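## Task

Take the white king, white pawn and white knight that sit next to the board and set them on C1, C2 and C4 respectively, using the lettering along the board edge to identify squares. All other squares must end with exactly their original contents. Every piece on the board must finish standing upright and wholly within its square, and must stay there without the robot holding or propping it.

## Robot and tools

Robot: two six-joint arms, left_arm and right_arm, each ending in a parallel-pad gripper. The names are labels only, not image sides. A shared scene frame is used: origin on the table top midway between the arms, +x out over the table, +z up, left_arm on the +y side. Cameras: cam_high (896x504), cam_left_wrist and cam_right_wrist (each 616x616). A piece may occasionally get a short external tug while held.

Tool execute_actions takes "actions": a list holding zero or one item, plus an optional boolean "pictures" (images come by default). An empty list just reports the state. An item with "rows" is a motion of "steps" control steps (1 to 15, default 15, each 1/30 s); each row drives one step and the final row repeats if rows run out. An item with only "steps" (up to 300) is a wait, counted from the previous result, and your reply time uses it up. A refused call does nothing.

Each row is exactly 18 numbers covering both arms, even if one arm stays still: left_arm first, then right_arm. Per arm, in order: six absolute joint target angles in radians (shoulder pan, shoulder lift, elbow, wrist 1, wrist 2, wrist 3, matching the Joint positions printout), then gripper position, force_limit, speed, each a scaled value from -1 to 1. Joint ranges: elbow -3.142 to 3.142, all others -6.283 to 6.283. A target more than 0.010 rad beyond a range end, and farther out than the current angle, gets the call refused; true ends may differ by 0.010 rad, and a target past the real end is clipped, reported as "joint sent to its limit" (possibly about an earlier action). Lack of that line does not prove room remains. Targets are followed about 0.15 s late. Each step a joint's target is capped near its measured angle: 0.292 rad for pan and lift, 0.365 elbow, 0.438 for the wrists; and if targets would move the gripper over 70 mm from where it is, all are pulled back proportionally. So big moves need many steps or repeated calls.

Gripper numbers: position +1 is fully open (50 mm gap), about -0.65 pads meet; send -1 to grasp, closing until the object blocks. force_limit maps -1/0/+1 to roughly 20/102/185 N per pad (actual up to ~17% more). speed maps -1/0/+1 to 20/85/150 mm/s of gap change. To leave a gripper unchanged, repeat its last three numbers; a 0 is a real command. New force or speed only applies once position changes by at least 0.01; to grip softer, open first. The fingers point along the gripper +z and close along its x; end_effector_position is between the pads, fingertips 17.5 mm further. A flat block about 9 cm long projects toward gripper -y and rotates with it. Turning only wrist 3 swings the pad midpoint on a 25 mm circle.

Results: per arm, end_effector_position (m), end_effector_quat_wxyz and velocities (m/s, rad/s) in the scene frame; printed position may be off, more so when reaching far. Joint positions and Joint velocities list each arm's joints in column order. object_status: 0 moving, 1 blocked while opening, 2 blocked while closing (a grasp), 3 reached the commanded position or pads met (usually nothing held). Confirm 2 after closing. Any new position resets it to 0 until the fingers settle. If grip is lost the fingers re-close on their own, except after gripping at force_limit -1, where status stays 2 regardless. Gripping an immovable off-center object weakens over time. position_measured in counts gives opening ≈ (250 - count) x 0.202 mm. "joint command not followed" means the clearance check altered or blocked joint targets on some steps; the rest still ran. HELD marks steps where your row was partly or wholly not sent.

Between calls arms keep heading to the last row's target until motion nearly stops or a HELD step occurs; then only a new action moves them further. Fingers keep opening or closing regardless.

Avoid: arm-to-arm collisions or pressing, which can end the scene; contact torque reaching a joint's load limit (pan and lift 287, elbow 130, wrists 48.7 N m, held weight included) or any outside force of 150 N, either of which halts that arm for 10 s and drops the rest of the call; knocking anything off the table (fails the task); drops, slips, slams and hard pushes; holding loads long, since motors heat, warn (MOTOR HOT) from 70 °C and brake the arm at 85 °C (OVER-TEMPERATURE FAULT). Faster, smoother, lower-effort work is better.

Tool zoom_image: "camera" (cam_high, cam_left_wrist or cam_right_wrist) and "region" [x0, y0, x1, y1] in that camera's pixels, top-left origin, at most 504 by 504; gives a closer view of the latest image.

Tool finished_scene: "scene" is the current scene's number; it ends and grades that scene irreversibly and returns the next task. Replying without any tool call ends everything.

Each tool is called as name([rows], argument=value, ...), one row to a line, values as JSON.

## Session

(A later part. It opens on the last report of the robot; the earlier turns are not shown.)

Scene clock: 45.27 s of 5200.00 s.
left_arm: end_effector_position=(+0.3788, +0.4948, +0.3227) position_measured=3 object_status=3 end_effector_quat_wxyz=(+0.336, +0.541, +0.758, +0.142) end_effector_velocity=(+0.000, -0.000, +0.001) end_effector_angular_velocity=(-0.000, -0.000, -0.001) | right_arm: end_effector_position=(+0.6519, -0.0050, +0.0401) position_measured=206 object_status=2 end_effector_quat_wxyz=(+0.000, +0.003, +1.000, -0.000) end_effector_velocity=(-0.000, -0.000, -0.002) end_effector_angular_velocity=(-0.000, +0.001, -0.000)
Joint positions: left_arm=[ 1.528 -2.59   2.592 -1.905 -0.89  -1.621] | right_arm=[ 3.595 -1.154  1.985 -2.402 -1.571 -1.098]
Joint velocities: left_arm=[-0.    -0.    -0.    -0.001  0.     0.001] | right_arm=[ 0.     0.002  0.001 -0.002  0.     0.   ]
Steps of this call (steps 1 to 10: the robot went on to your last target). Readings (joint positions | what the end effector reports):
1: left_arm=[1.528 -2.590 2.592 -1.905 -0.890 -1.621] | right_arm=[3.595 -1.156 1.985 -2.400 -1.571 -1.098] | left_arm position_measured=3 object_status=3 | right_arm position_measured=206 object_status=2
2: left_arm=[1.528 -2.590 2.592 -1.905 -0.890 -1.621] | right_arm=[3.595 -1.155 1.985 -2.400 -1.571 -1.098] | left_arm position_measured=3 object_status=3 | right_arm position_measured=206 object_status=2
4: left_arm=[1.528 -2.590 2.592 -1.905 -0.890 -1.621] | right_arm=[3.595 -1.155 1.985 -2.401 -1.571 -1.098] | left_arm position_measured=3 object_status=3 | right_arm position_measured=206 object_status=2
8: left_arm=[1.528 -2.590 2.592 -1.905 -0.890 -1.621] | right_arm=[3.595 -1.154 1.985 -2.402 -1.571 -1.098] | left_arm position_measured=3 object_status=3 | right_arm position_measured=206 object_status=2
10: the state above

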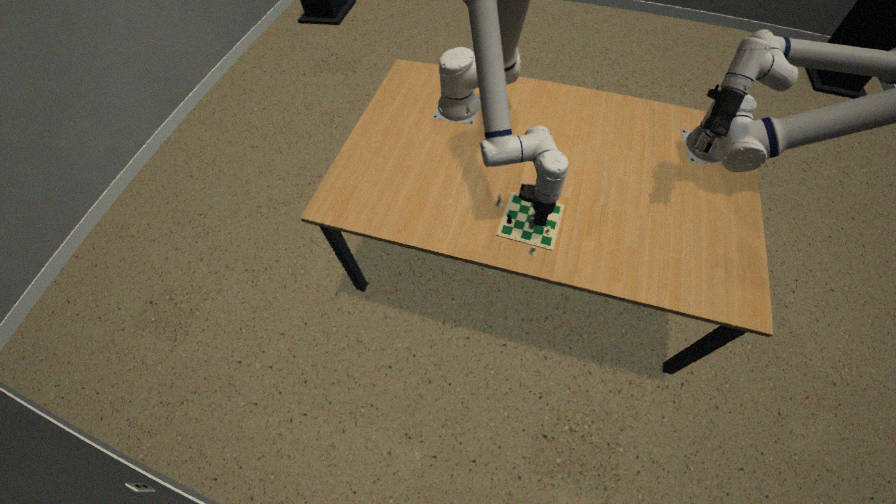

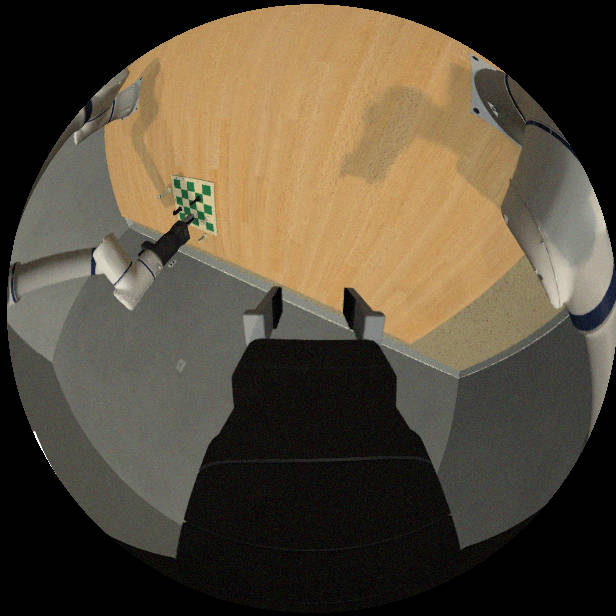

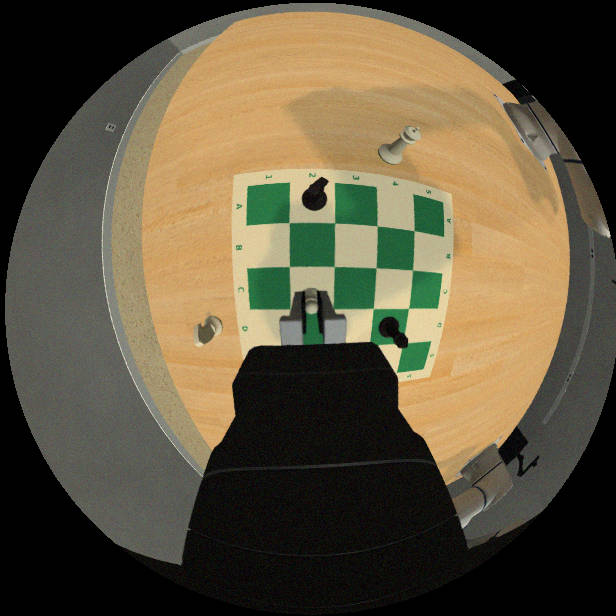

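execute_actions([
  {"rows":[[1.528,-2.59,2.592,-1.905,-0.89,-1.621,1,0,0,3.5869,-1.1515,1.9952,-2.4145,-1.571,-1.106,-1,-0.5,0]]},
], pictures=false)

execute_actions([
  {"rows":[[1.528,-2.59,2.592,-1.905,-0.89,-1.621,1,0,0,3.5869,-1.1515,1.9952,-2.4145,-1.571,-1.106,0.2,-0.5,0]],"steps":10},
], pictures=false)

execute_actions([
  {"rows":[[1.528,-2.59,2.592,-1.905,-0.89,-1.621,1,0,0,3.5869,-1.2464,1.9576,-2.282,-1.571,-1.106,0.2,-0.5,0]]},
], pictures=false)

execute_actions([
  {"rows":[[1.528,-2.59,2.592,-1.905,-0.89,-1.621,1,0,0,3.4366,-1.4644,2.2434,-2.3498,-1.571,-1.256,0.5,-0.5,0]]},
], pictures=false)

execute_actions([
  {"steps":15},
], pictures=false)

execute_actions([
  {"rows":[[1.528,-2.59,2.592,-1.905,-0.89,-1.621,1,0,0,3.4366,-1.3606,2.2857,-2.4959,-1.571,-1.256,0.5,-0.5,0]]},
])

Scene clock: 55.07 s of 5200.00 s.
left_arm: end_effector_position=(+0.3788, +0.4948, +0.3227) position_measured=3 object_status=3 end_effector_quat_wxyz=(+0.336, +0.541, +0.758, +0.142) end_effector_velocity=(-0.000, -0.000, +0.001) end_effector_angular_velocity=(-0.000, -0.000, -0.001) | right_arm: end_effector_position=(+0.6524, -0.0112, +0.0352) position_measured=206 object_status=2 end_effector_quat_wxyz=(+0.000, +0.003, +1.000, -0.000) end_effector_velocity=(-0.001, -0.002, -0.003) end_effector_angular_velocity=(-0.002, +0.003, -0.000)
Joint positions: left_arm=[ 1.528 -2.59   2.592 -1.905 -0.89  -1.621] | right_arm=[ 3.587 -1.152  1.995 -2.414 -1.571 -1.106]
Joint velocities: left_arm=[-0.    -0.    -0.001  0.     0.     0.001] | right_arm=[-0.002  0.002  0.003 -0.002 -0.    -0.002]
Steps of this call (steps 1 to 15: the robot went on to your last target; steps 16 to 90: nothing new was sent; then 6.30 s passed at rest; steps 91 to 105: all 15 steps of this action). Readings (joint positions | what the end effector reports):
91: left_arm=[1.528 -2.590 2.592 -1.905 -0.890 -1.621] | right_arm=[3.595 -1.153 1.985 -2.403 -1.571 -1.098] | left_arm position_measured=3 object_status=3 | right_arm position_measured=206 object_status=2
92: left_arm=[1.528 -2.590 2.592 -1.905 -0.890 -1.621] | right_arm=[3.594 -1.153 1.987 -2.405 -1.571 -1.099] | left_arm position_measured=3 object_status=3 | right_arm position_measured=206 object_status=2
94: left_arm=[1.528 -2.590 2.592 -1.905 -0.890 -1.621] | right_arm=[3.591 -1.152 1.990 -2.409 -1.571 -1.102] | left_arm position_measured=3 object_status=3 | right_arm position_measured=206 object_status=2
98: left_arm=[1.528 -2.590 2.592 -1.905 -0.890 -1.621] | right_arm=[3.588 -1.152 1.993 -2.413 -1.571 -1.105] | left_arm position_measured=3 object_status=3 | right_arm position_measured=206 object_status=2
105: the state above

Scene clock: 55.40 s of 5200.00 s.
left_arm: end_effector_position=(+0.3788, +0.4948, +0.3227) position_measured=3 object_status=3 end_effector_quat_wxyz=(+0.336, +0.541, +0.758, +0.142) end_effector_velocity=(-0.000, +0.000, -0.000) end_effector_angular_velocity=(-0.000, +0.001, +0.001) | right_arm: end_effector_position=(+0.6521, -0.0116, +0.0345) position_measured=123 object_status=0 end_effector_quat_wxyz=(-0.000, +0.003, +1.000, -0.000) end_effector_velocity=(+0.001, +0.000, -0.000) end_effector_angular_velocity=(+0.000, -0.000, -0.000)
Joint positions: left_arm=[ 1.528 -2.59   2.592 -1.905 -0.89  -1.621] | right_arm=[ 3.587 -1.151  1.995 -2.414 -1.571 -1.106]
Joint velocities: left_arm=[ 0.     0.001  0.    -0.    -0.    -0.001] | right_arm=[-0.     0.001 -0.002  0.    -0.     0.   ]
Steps of this call (steps 1 to 10: all 10 steps of this action). Readings (joint positions | what the end effector reports):
1: left_arm=[1.528 -2.590 2.592 -1.905 -0.890 -1.621] | right_arm=[3.587 -1.152 1.995 -2.414 -1.571 -1.106] | left_arm position_measured=3 object_status=3 | right_arm position_measured=203 object_status=0
2: left_arm=[1.528 -2.590 2.592 -1.905 -0.890 -1.621] | right_arm=[3.587 -1.151 1.995 -2.414 -1.571 -1.106] | left_arm position_measured=3 object_status=3 | right_arm position_measured=189 object_status=0
4: left_arm=[1.528 -2.590 2.592 -1.905 -0.890 -1.621] | right_arm=[3.587 -1.151 1.996 -2.414 -1.571 -1.106] | left_arm position_measured=3 object_status=3 | right_arm position_measured=161 object_status=0
8: left_arm=[1.528 -2.590 2.592 -1.905 -0.890 -1.621] | right_arm=[3.587 -1.151 1.995 -2.414 -1.571 -1.106] | left_arm position_measured=3 object_status=3 | right_arm position_measured=123 object_status=0
10: the state above

Scene clock: 55.90 s of 5200.00 s.
left_arm: end_effector_position=(+0.3788, +0.4948, +0.3227) position_measured=3 object_status=3 end_effector_quat_wxyz=(+0.336, +0.541, +0.758, +0.142) end_effector_velocity=(-0.000, +0.000, -0.000) end_effector_angular_velocity=(+0.001, +0.000, -0.000) | right_arm: end_effector_position=(+0.6513, -0.0121, +0.1075) position_measured=123 object_status=3 end_effector_quat_wxyz=(+0.000, +0.003, +1.000, -0.000) end_effector_velocity=(-0.001, -0.001, +0.018) end_effector_angular_velocity=(-0.000, -0.001, +0.001)
Joint positions: left_arm=[ 1.528 -2.59   2.592 -1.905 -0.89  -1.621] | right_arm=[ 3.587 -1.243  1.959 -2.286 -1.571 -1.106]
Joint velocities: left_arm=[ 0.     0.     0.     0.001 -0.     0.001] | right_arm=[ 0.    -0.024 -0.008  0.031 -0.001 -0.   ]
Steps of this call (steps 1 to 15: all 15 steps of this action). Readings (joint positions | what the end effector reports):
1: left_arm=[1.528 -2.590 2.592 -1.905 -0.890 -1.621] | right_arm=[3.587 -1.152 1.995 -2.414 -1.571 -1.106] | left_arm position_measured=3 object_status=3 | right_arm position_measured=123 object_status=0
2: left_arm=[1.528 -2.590 2.592 -1.905 -0.890 -1.621] | right_arm=[3.587 -1.162 1.992 -2.398 -1.571 -1.106] | left_arm position_measured=3 object_status=3 | right_arm position_measured=123 object_status=0
4: left_arm=[1.528 -2.590 2.592 -1.905 -0.890 -1.621] | right_arm=[3.587 -1.196 1.976 -2.353 -1.571 -1.106] | left_arm position_measured=3 object_status=3 | right_arm position_measured=123 object_status=3
8: left_arm=[1.528 -2.590 2.592 -1.905 -0.890 -1.621] | right_arm=[3.587 -1.229 1.965 -2.307 -1.571 -1.106] | left_arm position_measured=3 object_status=3 | right_arm position_measured=123 object_status=3
15: the state above

Scene clock: 56.40 s of 5200.00 s.
left_arm: end_effector_position=(+0.3788, +0.4948, +0.3227) position_measured=3 object_status=3 end_effector_quat_wxyz=(+0.336, +0.541, +0.758, +0.142) end_effector_velocity=(-0.000, -0.000, +0.000) end_effector_angular_velocity=(-0.000, -0.000, -0.001) | right_arm: end_effector_position=(+0.5774, -0.1422, +0.1111) position_measured=78 object_status=3 end_effector_quat_wxyz=(+0.000, +0.003, +1.000, -0.000) end_effector_velocity=(-0.068, -0.090, -0.006) end_effector_angular_velocity=(+0.001, -0.001, -0.000)
Joint positions: left_arm=[ 1.528 -2.59   2.592 -1.905 -0.89  -1.621] | right_arm=[ 3.45  -1.444  2.217 -2.344 -1.571 -1.242]
Joint velocities: left_arm=[-0.001 -0.    -0.    -0.     0.     0.001] | right_arm=[-0.106 -0.155  0.199 -0.046  0.001 -0.105]
Steps of this call (steps 1 to 15: all 15 steps of this action). Readings (joint positions | what the end effector reports):
1: left_arm=[1.528 -2.590 2.592 -1.905 -0.890 -1.621] | right_arm=[3.587 -1.245 1.959 -2.285 -1.571 -1.106] | left_arm position_measured=3 object_status=3 | right_arm position_measured=119 object_status=0
2: left_arm=[1.528 -2.590 2.592 -1.905 -0.890 -1.621] | right_arm=[3.580 -1.255 1.972 -2.288 -1.571 -1.114] | left_arm position_measured=3 object_status=3 | right_arm position_measured=105 object_status=0
4: left_arm=[1.528 -2.590 2.592 -1.905 -0.890 -1.621] | right_arm=[3.555 -1.291 2.019 -2.298 -1.571 -1.138] | left_arm position_measured=3 object_status=3 | right_arm position_measured=80 object_status=0
8: left_arm=[1.528 -2.590 2.592 -1.905 -0.890 -1.621] | right_arm=[3.510 -1.358 2.105 -2.318 -1.571 -1.183] | left_arm position_measured=3 object_status=3 | right_arm position_measured=78 object_status=0
15: the state above

Scene clock: 56.90 s of 5200.00 s.
left_arm: end_effector_position=(+0.3788, +0.4948, +0.3227) position_measured=3 object_status=3 end_effector_quat_wxyz=(+0.336, +0.541, +0.758, +0.142) end_effector_velocity=(+0.000, +0.000, +0.001) end_effector_angular_velocity=(-0.000, -0.000, -0.000) | right_arm: end_effector_position=(+0.5685, -0.1535, +0.1101) position_measured=78 object_status=3 end_effector_quat_wxyz=(+0.000, +0.003, +1.000, -0.000) end_effector_velocity=(-0.001, -0.002, +0.000) end_effector_angular_velocity=(-0.000, -0.001, +0.000)
Joint positions: left_arm=[ 1.528 -2.59   2.592 -1.905 -0.89  -1.621] | right_arm=[ 3.437 -1.464  2.243 -2.35  -1.571 -1.256]
Joint velocities: left_arm=[-0.    -0.001 -0.001  0.     0.     0.   ] | right_arm=[-0.002 -0.003  0.004 -0.001 -0.    -0.002]
Steps of this call (steps 1 to 15: the robot went on to your last target). Readings (joint positions | what the end effector reports):
1: left_arm=[1.528 -2.590 2.592 -1.905 -0.890 -1.621] | right_arm=[3.447 -1.449 2.223 -2.345 -1.571 -1.245] | left_arm position_measured=3 object_status=3 | right_arm position_measured=78 object_status=3
2: left_arm=[1.528 -2.590 2.592 -1.905 -0.890 -1.621] | right_arm=[3.445 -1.452 2.228 -2.346 -1.571 -1.248] | left_arm position_measured=3 object_status=3 | right_arm position_measured=78 object_status=3
4: left_arm=[1.528 -2.590 2.592 -1.905 -0.890 -1.621] | right_arm=[3.442 -1.457 2.234 -2.348 -1.571 -1.251] | left_arm position_measured=3 object_status=3 | right_arm position_measured=78 object_status=3
8: left_arm=[1.528 -2.590 2.592 -1.905 -0.890 -1.621] | right_arm=[3.438 -1.462 2.240 -2.349 -1.571 -1.254] | left_arm position_measured=3 object_status=3 | right_arm position_measured=78 object_status=3
15: the state above

Scene clock: 57.40 s of 5200.00 s.
left_arm: end_effector_position=(+0.3788, +0.4948, +0.3227) position_measured=3 object_status=3 end_effector_quat_wxyz=(+0.336, +0.541, +0.758, +0.142) end_effector_velocity=(+0.000, +0.000, -0.000) end_effector_angular_velocity=(+0.000, -0.000, +0.000) | right_arm: end_effector_position=(+0.5687, -0.1536, +0.0471) position_measured=78 object_status=3 end_effector_quat_wxyz=(+0.000, +0.003, +1.000, -0.000) end_effector_velocity=(-0.000, -0.000, -0.014) end_effector_angular_velocity=(+0.000, -0.002, +0.001)
Joint positions: left_arm=[ 1.528 -2.59   2.592 -1.905 -0.89  -1.621] | right_arm=[ 3.437 -1.364  2.284 -2.491 -1.571 -1.256]
Joint velocities: left_arm=[ 0.    -0.001  0.     0.001  0.     0.   ] | right_arm=[ 0.     0.023  0.009 -0.034 -0.    -0.001]
Steps of this call (steps 1 to 15: all 15 steps of this action). Readings (joint positions | what the end effector reports):
1: left_arm=[1.528 -2.590 2.592 -1.905 -0.890 -1.621] | right_arm=[3.437 -1.464 2.243 -2.350 -1.571 -1.256] | left_arm position_measured=3 object_status=3 | right_arm position_measured=78 object_status=3
2: left_arm=[1.528 -2.590 2.592 -1.905 -0.890 -1.621] | right_arm=[3.437 -1.454 2.247 -2.367 -1.571 -1.256] | left_arm position_measured=3 object_status=3 | right_arm position_measured=78 object_status=3
4: left_arm=[1.528 -2.590 2.592 -1.905 -0.890 -1.621] | right_arm=[3.437 -1.415 2.264 -2.419 -1.571 -1.256] | left_arm position_measured=3 object_status=3 | right_arm position_measured=78 object_status=3
8: left_arm=[1.528 -2.590 2.592 -1.905 -0.890 -1.621] | right_arm=[3.437 -1.380 2.278 -2.469 -1.571 -1.256] | left_arm position_measured=3 object_status=3 | right_arm position_measured=78 object_status=3
15: the state above

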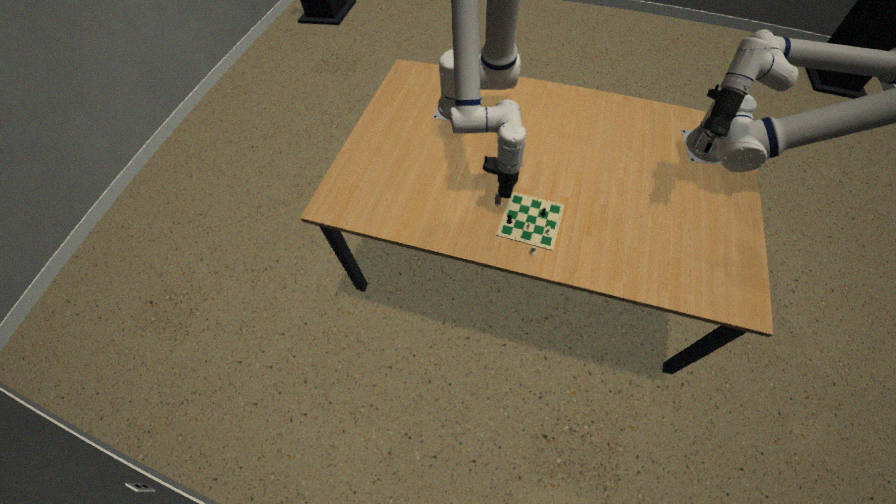

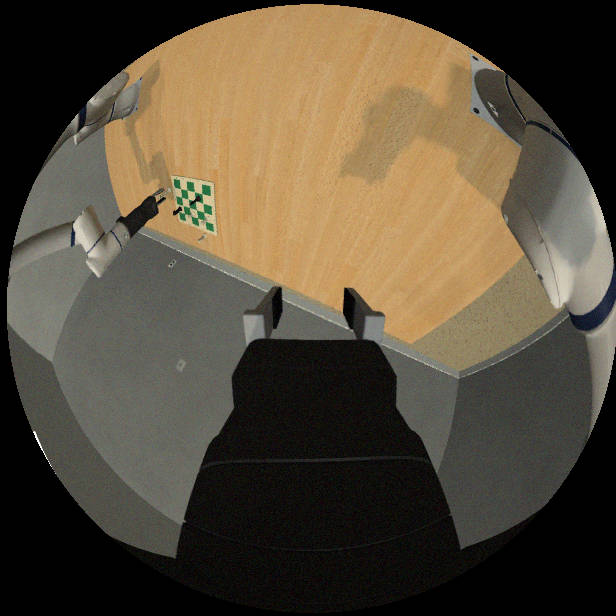

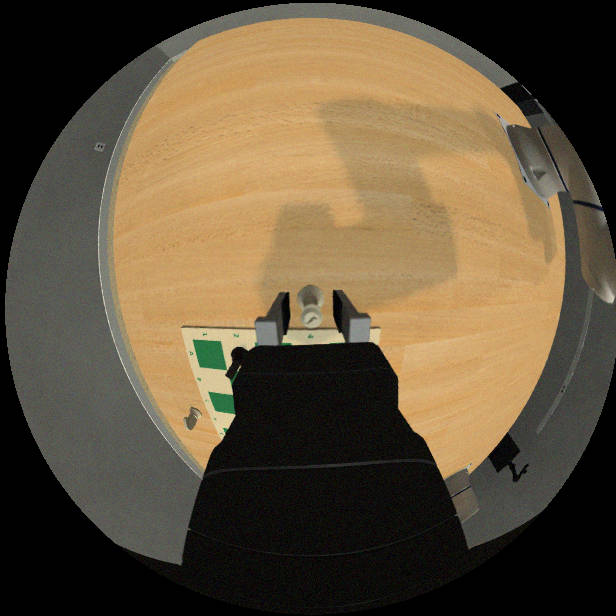

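execute_actions([
  {"rows":[[1.528,-2.59,2.592,-1.905,-0.89,-1.621,1,0,0,3.4366,-1.3606,2.2857,-2.4959,-1.571,-1.256,-1,-0.5,0]]},
], pictures=false)

execute_actions([
  {"rows":[[1.528,-2.59,2.592,-1.905,-0.89,-1.621,1,0,0,3.4366,-1.48,2.236,-2.327,-1.571,-1.256,-1,-0.5,0]]},
], pictures=false)

execute_actions([
  {"rows":[[1.528,-2.59,2.592,-1.905,-0.89,-1.621,1,0,0,3.5646,-1.2131,1.886,-2.2437,-1.571,-1.128,-1,-0.5,0]]},
], pictures=false)

execute_actions([
  {"steps":15},
], pictures=false)

execute_actions([
  {"rows":[[1.528,-2.59,2.592,-1.905,-0.89,-1.621,1,0,0,3.5646,-1.1321,1.9246,-2.3633,-1.571,-1.128,-1,-0.5,0]]},
])

zoom_image(camera="cam_right_wrist", region=[190,200,430,400])

Scene clock: 66.60 s of 5200.00 s.
left_arm: end_effector_position=(+0.3788, +0.4948, +0.3227) position_measured=3 object_status=3 end_effector_quat_wxyz=(+0.336, +0.541, +0.758, +0.142) end_effector_velocity=(+0.000, +0.001, -0.001) end_effector_angular_velocity=(-0.001, +0.000, +0.002) | right_arm: end_effector_position=(+0.5685, -0.1537, +0.0451) position_measured=185 object_status=2 end_effector_quat_wxyz=(+0.000, +0.003, +1.000, -0.000) end_effector_velocity=(-0.000, +0.000, +0.000) end_effector_angular_velocity=(+0.001, -0.000, -0.000)
Joint positions: left_arm=[ 1.528 -2.59   2.592 -1.905 -0.89  -1.621] | right_arm=[ 3.437 -1.361  2.286 -2.496 -1.571 -1.256]
Joint velocities: left_arm=[ 0.001 -0.001  0.001 -0.    -0.    -0.001] | right_arm=[-0.    -0.001  0.    -0.     0.001  0.   ]
Steps of this call (steps 1 to 15: the robot went on to your last target; steps 16 to 90: nothing new was sent; then 5.70 s passed at rest; steps 91 to 105: all 15 steps of this action). Readings (joint positions | what the end effector reports):
91: left_arm=[1.528 -2.590 2.592 -1.905 -0.890 -1.621] | right_arm=[3.437 -1.361 2.286 -2.496 -1.571 -1.256] | left_arm position_measured=3 object_status=3 | right_arm position_measured=82 object_status=0
92: left_arm=[1.528 -2.590 2.592 -1.905 -0.890 -1.621] | right_arm=[3.437 -1.361 2.286 -2.496 -1.571 -1.256] | left_arm position_measured=3 object_status=3 | right_arm position_measured=96 object_status=0
94: left_arm=[1.528 -2.590 2.592 -1.905 -0.890 -1.621] | right_arm=[3.437 -1.361 2.286 -2.496 -1.571 -1.256] | left_arm position_measured=3 object_status=3 | right_arm position_measured=124 object_status=0
98: left_arm=[1.528 -2.590 2.592 -1.905 -0.890 -1.621] | right_arm=[3.437 -1.361 2.286 -2.496 -1.571 -1.256] | left_arm position_measured=3 object_status=3 | right_arm position_measured=180 object_status=0
105: the state above

Scene clock: 67.10 s of 5200.00 s.
left_arm: end_effector_position=(+0.3788, +0.4948, +0.3227) position_measured=3 object_status=3 end_effector_quat_wxyz=(+0.336, +0.541, +0.758, +0.142) end_effector_velocity=(+0.000, -0.000, +0.000) end_effector_angular_velocity=(+0.001, -0.000, -0.001) | right_arm: end_effector_position=(+0.5681, -0.1538, +0.1180) position_measured=185 object_status=2 end_effector_quat_wxyz=(+0.000, +0.003, +1.000, -0.000) end_effector_velocity=(-0.002, -0.001, +0.017) end_effector_angular_velocity=(-0.002, +0.002, -0.001)
Joint positions: left_arm=[ 1.528 -2.59   2.592 -1.905 -0.89  -1.621] | right_arm=[ 3.437 -1.476  2.238 -2.332 -1.571 -1.256]
Joint velocities: left_arm=[ 0.     0.002 -0.    -0.001  0.     0.001] | right_arm=[ 0.    -0.028 -0.011  0.041 -0.001  0.001]
Steps of this call (steps 1 to 15: all 15 steps of this action). Readings (joint positions | what the end effector reports):
1: left_arm=[1.528 -2.590 2.592 -1.905 -0.890 -1.621] | right_arm=[3.437 -1.361 2.286 -2.496 -1.571 -1.256] | left_arm position_measured=3 object_status=3 | right_arm position_measured=185 object_status=2
2: left_arm=[1.528 -2.590 2.592 -1.905 -0.890 -1.621] | right_arm=[3.436 -1.371 2.282 -2.479 -1.571 -1.256] | left_arm position_measured=3 object_status=3 | right_arm position_measured=185 object_status=2
4: left_arm=[1.528 -2.590 2.592 -1.905 -0.890 -1.621] | right_arm=[3.436 -1.414 2.263 -2.421 -1.571 -1.256] | left_arm position_measured=3 object_status=3 | right_arm position_measured=185 object_status=2
8: left_arm=[1.528 -2.590 2.592 -1.905 -0.890 -1.621] | right_arm=[3.436 -1.457 2.246 -2.360 -1.571 -1.256] | left_arm position_measured=3 object_status=3 | right_arm position_measured=185 object_status=2
15: the state above

Scene clock: 67.60 s of 5200.00 s.
left_arm: end_effector_position=(+0.3788, +0.4948, +0.3227) position_measured=3 object_status=3 end_effector_quat_wxyz=(+0.336, +0.541, +0.758, +0.142) end_effector_velocity=(-0.000, -0.000, -0.001) end_effector_angular_velocity=(+0.000, -0.001, -0.002) | right_arm: end_effector_position=(+0.6779, -0.0320, +0.1219) position_measured=185 object_status=2 end_effector_quat_wxyz=(+0.000, +0.003, +1.000, -0.000) end_effector_velocity=(+0.107, +0.156, -0.017) end_effector_angular_velocity=(-0.003, +0.007, +0.001)
Joint positions: left_arm=[ 1.528 -2.59   2.592 -1.905 -0.89  -1.621] | right_arm=[ 3.548 -1.248  1.933 -2.255 -1.571 -1.145]
Joint velocities: left_arm=[-0.001 -0.001  0.001 -0.001  0.     0.001] | right_arm=[ 0.131  0.269 -0.352  0.09   0.     0.13 ]
Steps of this call (steps 1 to 15: all 15 steps of this action). Readings (joint positions | what the end effector reports):
1: left_arm=[1.528 -2.590 2.592 -1.905 -0.890 -1.621] | right_arm=[3.437 -1.477 2.237 -2.331 -1.571 -1.256] | left_arm position_measured=3 object_status=3 | right_arm position_measured=185 object_status=2
2: left_arm=[1.528 -2.590 2.592 -1.905 -0.890 -1.621] | right_arm=[3.442 -1.467 2.223 -2.327 -1.571 -1.251] | left_arm position_measured=3 object_status=3 | right_arm position_measured=185 object_status=2
4: left_arm=[1.528 -2.590 2.592 -1.905 -0.890 -1.621] | right_arm=[3.460 -1.429 2.172 -2.315 -1.571 -1.233] | left_arm position_measured=3 object_status=3 | right_arm position_measured=185 object_status=2
8: left_arm=[1.528 -2.590 2.592 -1.905 -0.890 -1.621] | right_arm=[3.494 -1.359 2.080 -2.292 -1.571 -1.199] | left_arm position_measured=3 object_status=3 | right_arm position_measured=185 object_status=2
15: the state above

Scene clock: 68.10 s of 5200.00 s.
left_arm: end_effector_position=(+0.3788, +0.4948, +0.3227) position_measured=3 object_status=3 end_effector_quat_wxyz=(+0.336, +0.541, +0.758, +0.142) end_effector_velocity=(-0.000, +0.000, +0.001) end_effector_angular_velocity=(-0.001, -0.000, -0.001) | right_arm: end_effector_position=(+0.6917, -0.0118, +0.1200) position_measured=185 object_status=2 end_effector_quat_wxyz=(+0.000, +0.003, +1.000, -0.000) end_effector_velocity=(+0.001, +0.003, -0.000) end_effector_angular_velocity=(+0.002, +0.001, -0.001)
Joint positions: left_arm=[ 1.528 -2.59   2.592 -1.905 -0.89  -1.621] | right_arm=[ 3.564 -1.214  1.887 -2.244 -1.571 -1.128]
Joint velocities: left_arm=[ 0.    -0.002 -0.     0.    -0.     0.002] | right_arm=[ 0.003  0.004 -0.006  0.002  0.002  0.003]
Steps of this call (steps 1 to 15: the robot went on to your last target). Readings (joint positions | what the end effector reports):
1: left_arm=[1.528 -2.590 2.592 -1.905 -0.890 -1.621] | right_arm=[3.552 -1.240 1.922 -2.253 -1.571 -1.141] | left_arm position_measured=3 object_status=3 | right_arm position_measured=185 object_status=2
2: left_arm=[1.528 -2.590 2.592 -1.905 -0.890 -1.621] | right_arm=[3.555 -1.234 1.914 -2.251 -1.571 -1.138] | left_arm position_measured=3 object_status=3 | right_arm position_measured=185 object_status=2
4: left_arm=[1.528 -2.590 2.592 -1.905 -0.890 -1.621] | right_arm=[3.559 -1.226 1.903 -2.248 -1.571 -1.134] | left_arm position_measured=3 object_status=3 | right_arm position_measured=185 object_status=2
8: left_arm=[1.528 -2.590 2.592 -1.905 -0.890 -1.621] | right_arm=[3.562 -1.218 1.892 -2.245 -1.571 -1.130] | left_arm position_measured=3 object_status=3 | right_arm position_measured=185 object_status=2
15: the state above

Scene clock: 68.60 s of 5200.00 s.
left_arm: end_effector_position=(+0.3788, +0.4948, +0.3227) position_measured=3 object_status=3 end_effector_quat_wxyz=(+0.336, +0.541, +0.758, +0.142) end_effector_velocity=(-0.000, +0.000, +0.000) end_effector_angular_velocity=(-0.001, -0.000, -0.000) | right_arm: end_effector_position=(+0.6924, -0.0112, +0.0519) position_measured=185 object_status=2 end_effector_quat_wxyz=(+0.000, +0.003, +1.000, -0.000) end_effector_velocity=(-0.001, +0.000, -0.015) end_effector_angular_velocity=(+0.000, -0.000, +0.001)
Joint positions: left_arm=[ 1.528 -2.59   2.592 -1.905 -0.89  -1.621] | right_arm=[ 3.565 -1.135  1.923 -2.36  -1.571 -1.128]
Joint velocities: left_arm=[-0.    -0.001  0.     0.001  0.    -0.   ] | right_arm=[ 0.     0.018  0.008 -0.027  0.    -0.   ]
Steps of this call (steps 1 to 15: all 15 steps of this action). Readings (joint positions | what the end effector reports):
1: left_arm=[1.528 -2.590 2.592 -1.905 -0.890 -1.621] | right_arm=[3.564 -1.213 1.887 -2.244 -1.571 -1.128] | left_arm position_measured=3 object_status=3 | right_arm position_measured=185 object_status=2
2: left_arm=[1.528 -2.590 2.592 -1.905 -0.890 -1.621] | right_arm=[3.565 -1.203 1.890 -2.261 -1.571 -1.128] | left_arm position_measured=3 object_status=3 | right_arm position_measured=185 object_status=2
4: left_arm=[1.528 -2.590 2.592 -1.905 -0.890 -1.621] | right_arm=[3.565 -1.172 1.907 -2.302 -1.571 -1.128] | left_arm position_measured=3 object_status=3 | right_arm position_measured=185 object_status=2
8: left_arm=[1.528 -2.590 2.592 -1.905 -0.890 -1.621] | right_arm=[3.565 -1.147 1.918 -2.342 -1.571 -1.128] | left_arm position_measured=3 object_status=3 | right_arm position_measured=185 object_status=2
15: the state above

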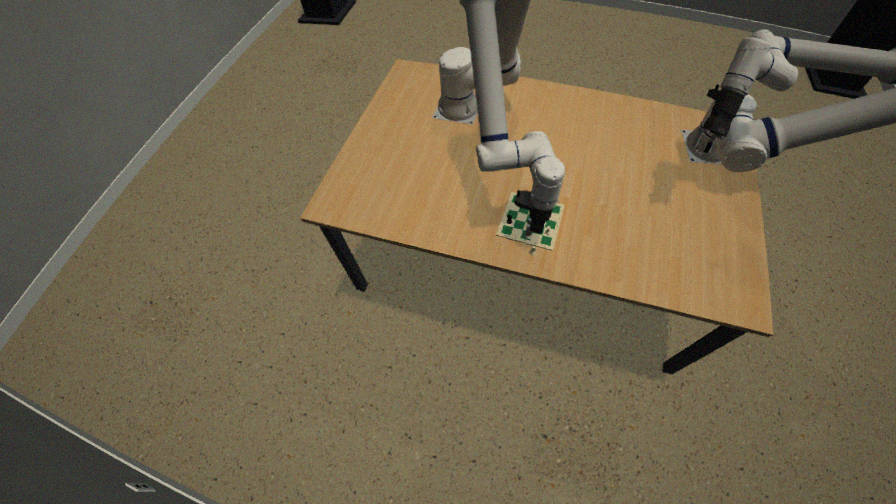

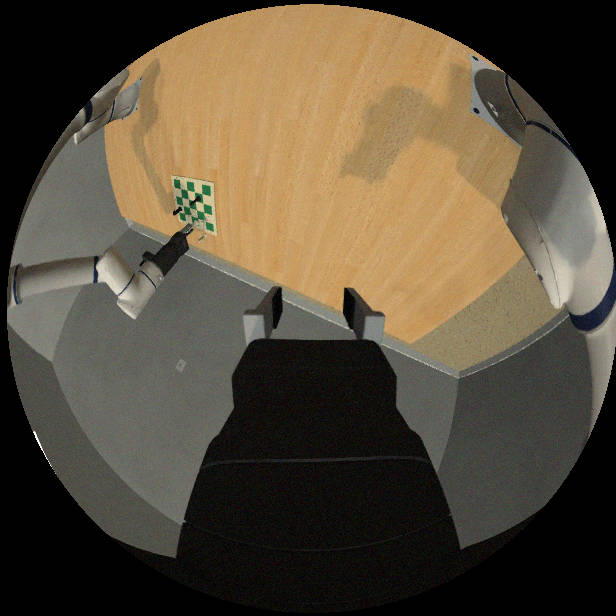

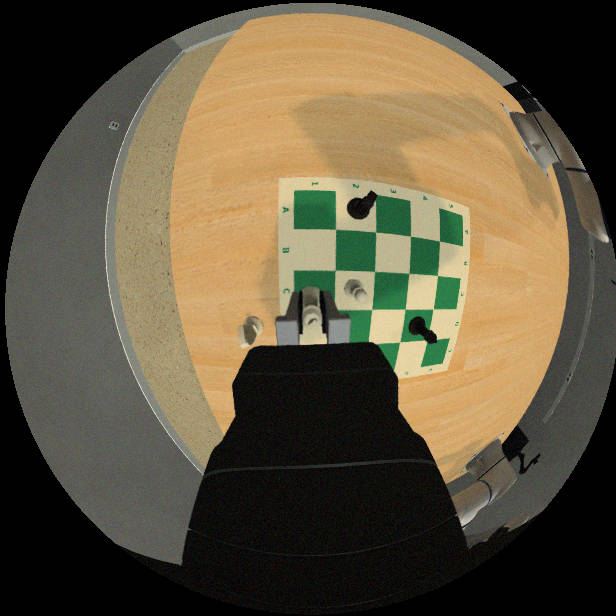

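Region (190, 200, 430, 400) of cam_right_wrist's 616x616 image, scaled by 2.100, with more detail than that image has.

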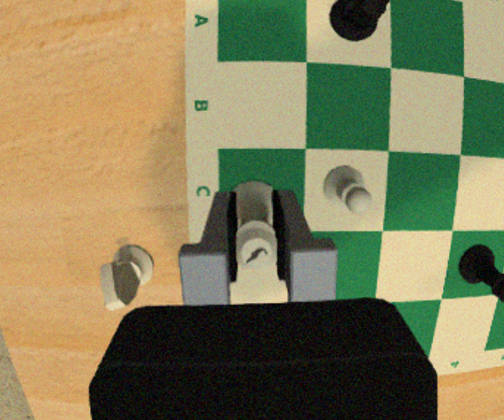

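execute_actions([
  {"rows":[[1.528,-2.59,2.592,-1.905,-0.89,-1.621,1,0,0,3.5606,-1.1381,1.9366,-2.3693,-1.571,-1.132,-1,-0.5,0]]},
], pictures=false)

execute_actions([
  {"rows":[[1.528,-2.59,2.592,-1.905,-0.89,-1.621,1,0,0,3.5606,-1.1381,1.9366,-2.3693,-1.571,-1.132,0.2,-0.5,0]],"steps":10},
], pictures=false)

execute_actions([
  {"rows":[[1.528,-2.59,2.592,-1.905,-0.89,-1.621,1,0,0,3.5606,-1.2201,1.897,-2.2477,-1.571,-1.132,0.2,-0.5,0]]},
], pictures=false)

execute_actions([
  {"rows":[[1.528,-2.59,2.592,-1.905,-0.89,-1.621,1,0,0,3.5729,-1.1111,1.7511,-2.2108,-1.571,-1.12,0.5,-0.5,0]]},
])

zoom_image(camera="cam_right_wrist", region=[230,200,430,360])

Scene clock: 78.37 s of 5200.00 s.
left_arm: end_effector_position=(+0.3788, +0.4948, +0.3227) position_measured=3 object_status=3 end_effector_quat_wxyz=(+0.336, +0.541, +0.758, +0.142) end_effector_velocity=(-0.000, -0.000, +0.001) end_effector_angular_velocity=(-0.001, +0.000, +0.001) | right_arm: end_effector_position=(+0.6891, -0.0161, +0.0490) position_measured=185 object_status=2 end_effector_quat_wxyz=(+0.000, +0.003, +1.000, -0.000) end_effector_velocity=(-0.001, -0.001, -0.001) end_effector_angular_velocity=(-0.000, +0.002, +0.001)
Joint positions: left_arm=[ 1.528 -2.59   2.592 -1.905 -0.89  -1.621] | right_arm=[ 3.561 -1.138  1.936 -2.369 -1.571 -1.132]
Joint velocities: left_arm=[-0.    -0.    -0.001  0.001 -0.    -0.001] | right_arm=[-0.001  0.     0.003 -0.001  0.001 -0.001]
Steps of this call (steps 1 to 15: the robot went on to your last target; steps 16 to 90: nothing new was sent; then 6.27 s passed at rest; steps 91 to 105: all 15 steps of this action). Readings (joint positions | what the end effector reports):
91: left_arm=[1.528 -2.590 2.592 -1.905 -0.890 -1.621] | right_arm=[3.565 -1.132 1.925 -2.363 -1.571 -1.128] | left_arm position_measured=3 object_status=3 | right_arm position_measured=185 object_status=2
92: left_arm=[1.528 -2.590 2.592 -1.905 -0.890 -1.621] | right_arm=[3.564 -1.133 1.926 -2.364 -1.571 -1.128] | left_arm position_measured=3 object_status=3 | right_arm position_measured=185 object_status=2
94: left_arm=[1.528 -2.590 2.592 -1.905 -0.890 -1.621] | right_arm=[3.563 -1.135 1.931 -2.367 -1.571 -1.130] | left_arm position_measured=3 object_status=3 | right_arm position_measured=185 object_status=2
98: left_arm=[1.528 -2.590 2.592 -1.905 -0.890 -1.621] | right_arm=[3.561 -1.137 1.934 -2.368 -1.571 -1.131] | left_arm position_measured=3 object_status=3 | right_arm position_measured=185 object_status=2
105: the state above

Scene clock: 78.70 s of 5200.00 s.
left_arm: end_effector_position=(+0.3788, +0.4948, +0.3227) position_measured=3 object_status=3 end_effector_quat_wxyz=(+0.336, +0.541, +0.758, +0.142) end_effector_velocity=(-0.000, -0.000, -0.001) end_effector_angular_velocity=(+0.001, +0.000, +0.000) | right_arm: end_effector_position=(+0.6889, -0.0162, +0.0488) position_measured=123 object_status=0 end_effector_quat_wxyz=(-0.000, +0.003, +1.000, -0.000) end_effector_velocity=(+0.001, +0.000, +0.001) end_effector_angular_velocity=(+0.001, -0.002, +0.001)
Joint positions: left_arm=[ 1.528 -2.59   2.592 -1.905 -0.89  -1.621] | right_arm=[ 3.561 -1.138  1.937 -2.369 -1.571 -1.132]
Joint velocities: left_arm=[-0.     0.     0.001 -0.     0.    -0.   ] | right_arm=[-0.    -0.    -0.001 -0.001 -0.    -0.001]
Steps of this call (steps 1 to 10: all 10 steps of this action). Readings (joint positions | what the end effector reports):
1: left_arm=[1.528 -2.590 2.592 -1.905 -0.890 -1.621] | right_arm=[3.561 -1.138 1.936 -2.369 -1.571 -1.132] | left_arm position_measured=3 object_status=3 | right_arm position_measured=181 object_status=0
2: left_arm=[1.528 -2.590 2.592 -1.905 -0.890 -1.621] | right_arm=[3.561 -1.138 1.937 -2.369 -1.571 -1.132] | left_arm position_measured=3 object_status=3 | right_arm position_measured=167 object_status=0
4: left_arm=[1.528 -2.590 2.592 -1.905 -0.890 -1.621] | right_arm=[3.561 -1.138 1.938 -2.369 -1.571 -1.132] | left_arm position_measured=3 object_status=3 | right_arm position_measured=139 object_status=0
8: left_arm=[1.528 -2.590 2.592 -1.905 -0.890 -1.621] | right_arm=[3.561 -1.138 1.937 -2.369 -1.571 -1.132] | left_arm position_measured=3 object_status=3 | right_arm position_measured=123 object_status=0
10: the state above

Scene clock: 79.20 s of 5200.00 s.
left_arm: end_effector_position=(+0.3788, +0.4948, +0.3227) position_measured=3 object_status=3 end_effector_quat_wxyz=(+0.336, +0.541, +0.758, +0.142) end_effector_velocity=(+0.000, +0.001, +0.001) end_effector_angular_velocity=(-0.000, -0.000, +0.002) | right_arm: end_effector_position=(+0.6891, -0.0162, +0.1175) position_measured=123 object_status=3 end_effector_quat_wxyz=(+0.000, +0.003, +1.000, -0.000) end_effector_velocity=(-0.001, -0.000, +0.016) end_effector_angular_velocity=(-0.000, -0.001, +0.001)
Joint positions: left_arm=[ 1.528 -2.59   2.592 -1.905 -0.89  -1.621] | right_arm=[ 3.561 -1.218  1.898 -2.251 -1.571 -1.132]
Joint velocities: left_arm=[ 0.002 -0.    -0.001  0.    -0.     0.   ] | right_arm=[ 0.    -0.018 -0.009  0.027 -0.001 -0.   ]
Steps of this call (steps 1 to 15: all 15 steps of this action). Readings (joint positions | what the end effector reports):
1: left_arm=[1.528 -2.590 2.592 -1.905 -0.890 -1.621] | right_arm=[3.561 -1.138 1.936 -2.369 -1.571 -1.132] | left_arm position_measured=3 object_status=3 | right_arm position_measured=123 object_status=0
2: left_arm=[1.528 -2.590 2.592 -1.905 -0.890 -1.621] | right_arm=[3.561 -1.148 1.932 -2.352 -1.571 -1.132] | left_arm position_measured=3 object_status=3 | right_arm position_measured=123 object_status=3
4: left_arm=[1.528 -2.590 2.592 -1.905 -0.890 -1.621] | right_arm=[3.561 -1.179 1.915 -2.310 -1.571 -1.132] | left_arm position_measured=3 object_status=3 | right_arm position_measured=123 object_status=3
8: left_arm=[1.528 -2.590 2.592 -1.905 -0.890 -1.621] | right_arm=[3.561 -1.205 1.904 -2.270 -1.571 -1.132] | left_arm position_measured=3 object_status=3 | right_arm position_measured=123 object_status=3
15: the state above

Scene clock: 79.70 s of 5200.00 s.
left_arm: end_effector_position=(+0.3788, +0.4948, +0.3227) position_measured=3 object_status=3 end_effector_quat_wxyz=(+0.336, +0.541, +0.758, +0.142) end_effector_velocity=(+0.000, +0.001, -0.001) end_effector_angular_velocity=(+0.002, +0.000, +0.001) | right_arm: end_effector_position=(+0.7483, +0.0223, +0.1102) position_measured=78 object_status=3 end_effector_quat_wxyz=(+0.000, +0.003, +1.000, -0.000) end_effector_velocity=(+0.015, +0.010, -0.001) end_effector_angular_velocity=(+0.000, -0.002, -0.000)
Joint positions: left_arm=[ 1.528 -2.59   2.592 -1.905 -0.89  -1.621] | right_arm=[ 3.573 -1.115  1.756 -2.212 -1.571 -1.12 ]
Joint velocities: left_arm=[ 0.001  0.001  0.001  0.     0.    -0.   ] | right_arm=[ 0.003  0.025 -0.036  0.009 -0.001  0.003]
Steps of this call (steps 1 to 15: all 15 steps of this action). Readings (joint positions | what the end effector reports):
1: left_arm=[1.528 -2.590 2.592 -1.905 -0.890 -1.621] | right_arm=[3.561 -1.218 1.897 -2.250 -1.571 -1.132] | left_arm position_measured=3 object_status=3 | right_arm position_measured=119 object_status=0
2: left_arm=[1.528 -2.590 2.592 -1.905 -0.890 -1.621] | right_arm=[3.562 -1.208 1.883 -2.246 -1.571 -1.131] | left_arm position_measured=3 object_status=3 | right_arm position_measured=105 object_status=0
4: left_arm=[1.528 -2.590 2.592 -1.905 -0.890 -1.621] | right_arm=[3.566 -1.170 1.831 -2.232 -1.571 -1.127] | left_arm position_measured=3 object_status=3 | right_arm position_measured=80 object_status=0
8: left_arm=[1.528 -2.590 2.592 -1.905 -0.890 -1.621] | right_arm=[3.571 -1.132 1.780 -2.218 -1.571 -1.122] | left_arm position_measured=3 object_status=3 | right_arm position_measured=78 object_status=0
15: the state above

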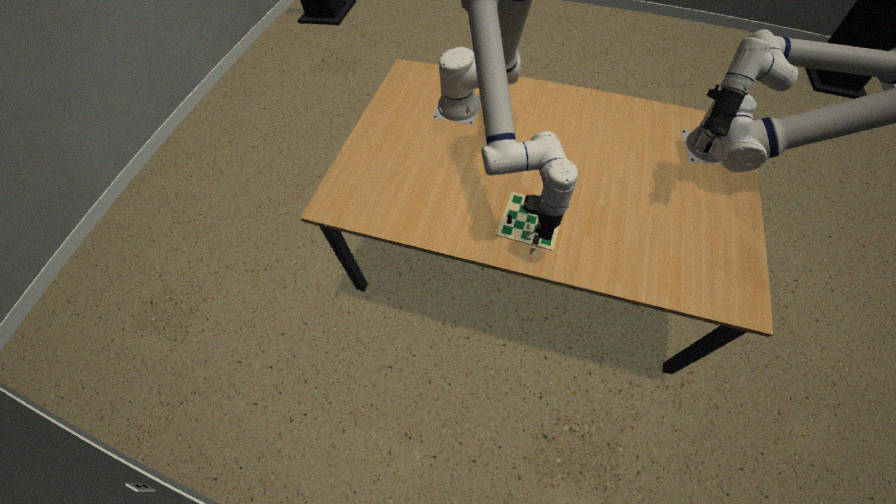

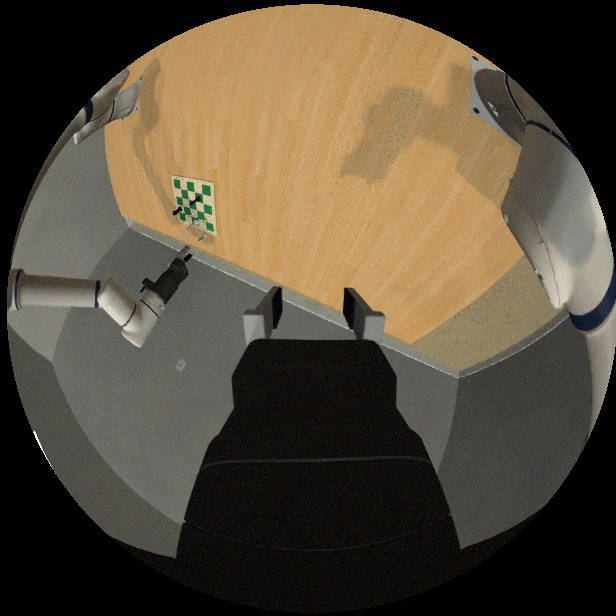

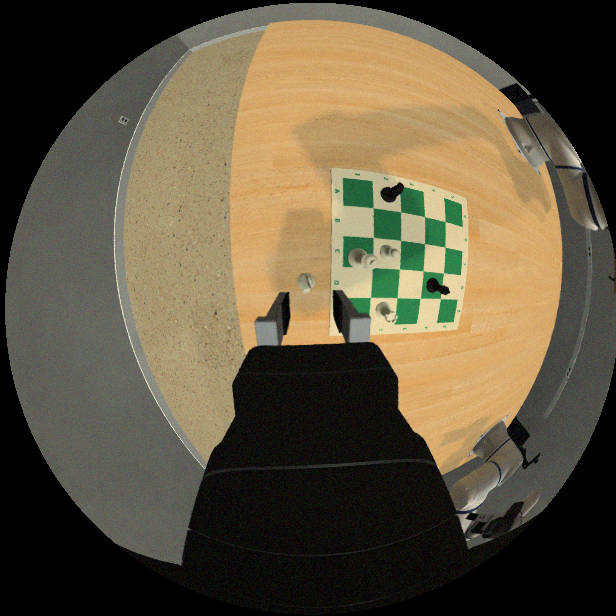

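Region (230, 200, 430, 360) of cam_right_wrist's 616x616 image, scaled by 2.520, with more detail than that image has; it fills the top 403 rows of this view, and the rest is white.

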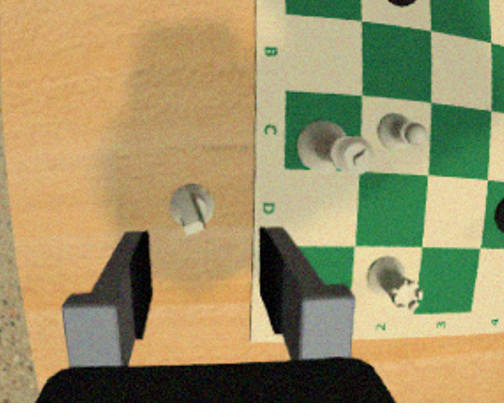

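execute_actions([
  {"rows":[[1.528,-2.59,2.592,-1.905,-0.89,-1.621,1,0,0,3.5739,-1.0246,1.7776,-2.3238,-1.571,-1.12,0.5,-0.5,0]]},
])

zoom_image(camera="cam_right_wrist", region=[230,200,430,360])

Scene clock: 83.33 s of 5200.00 s.
left_arm: end_effector_position=(+0.3788, +0.4948, +0.3227) position_measured=3 object_status=3 end_effector_quat_wxyz=(+0.336, +0.541, +0.758, +0.142) end_effector_velocity=(+0.000, +0.001, -0.000) end_effector_angular_velocity=(+0.001, -0.000, +0.001) | right_arm: end_effector_position=(+0.7544, +0.0265, +0.0371) position_measured=78 object_status=3 end_effector_quat_wxyz=(+0.000, +0.002, +1.000, -0.000) end_effector_velocity=(+0.000, +0.000, -0.017) end_effector_angular_velocity=(+0.000, -0.000, +0.000)
Joint positions: left_arm=[ 1.528 -2.59   2.592 -1.905 -0.89  -1.621] | right_arm=[ 3.574 -1.027  1.777 -2.32  -1.571 -1.12 ]
Joint velocities: left_arm=[ 0.001 -0.     0.     0.001  0.     0.001] | right_arm=[ 0.     0.02   0.006 -0.026  0.     0.   ]
Steps of this call (steps 1 to 15: the robot went on to your last target; steps 16 to 90: nothing new was sent; then 0.13 s passed at rest; steps 91 to 105: all 15 steps of this action). Readings (joint positions | what the end effector reports):
91: left_arm=[1.528 -2.590 2.592 -1.905 -0.890 -1.621] | right_arm=[3.573 -1.111 1.751 -2.211 -1.571 -1.120] | left_arm position_measured=3 object_status=3 | right_arm position_measured=78 object_status=3
92: left_arm=[1.528 -2.590 2.592 -1.905 -0.890 -1.621] | right_arm=[3.573 -1.101 1.753 -2.226 -1.571 -1.120] | left_arm position_measured=3 object_status=3 | right_arm position_measured=78 object_status=3
94: left_arm=[1.528 -2.590 2.592 -1.905 -0.890 -1.621] | right_arm=[3.573 -1.069 1.765 -2.264 -1.571 -1.120] | left_arm position_measured=3 object_status=3 | right_arm position_measured=78 object_status=3
98: left_arm=[1.528 -2.590 2.592 -1.905 -0.890 -1.621] | right_arm=[3.574 -1.041 1.773 -2.303 -1.571 -1.120] | left_arm position_measured=3 object_status=3 | right_arm position_measured=78 object_status=3
105: the state above

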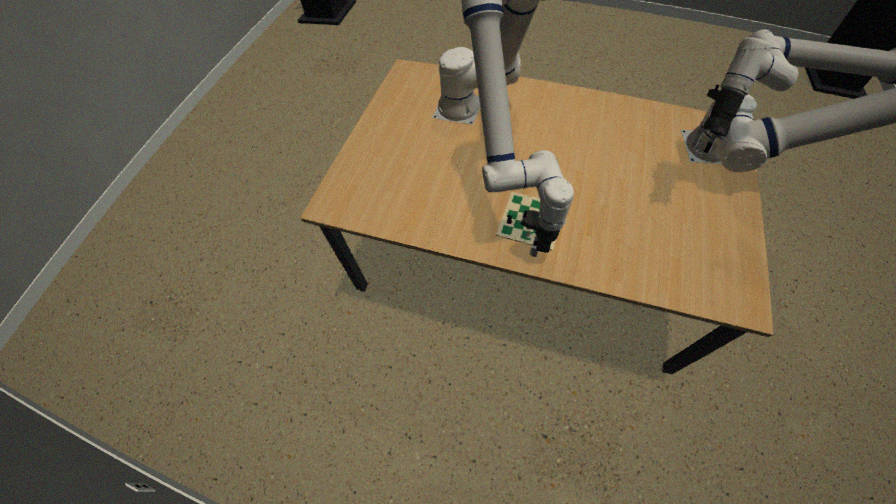

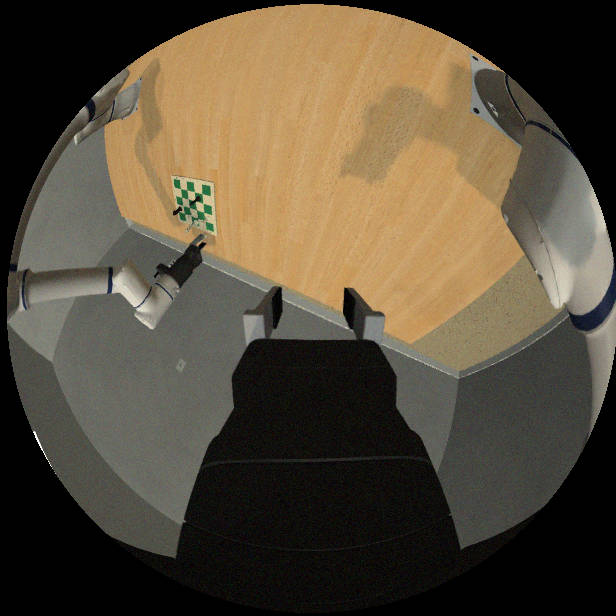

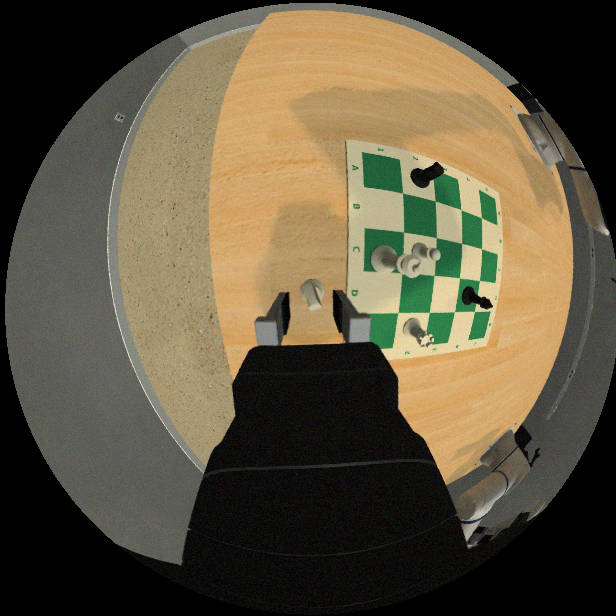

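Region (230, 200, 430, 360) of cam_right_wrist's 616x616 image, scaled by 2.520, with more detail than that image has; it fills the top 403 rows of this view, and the rest is white.

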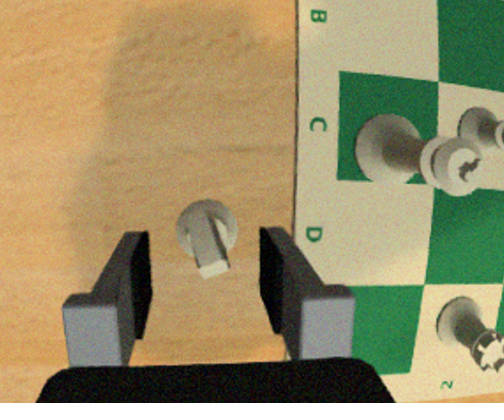

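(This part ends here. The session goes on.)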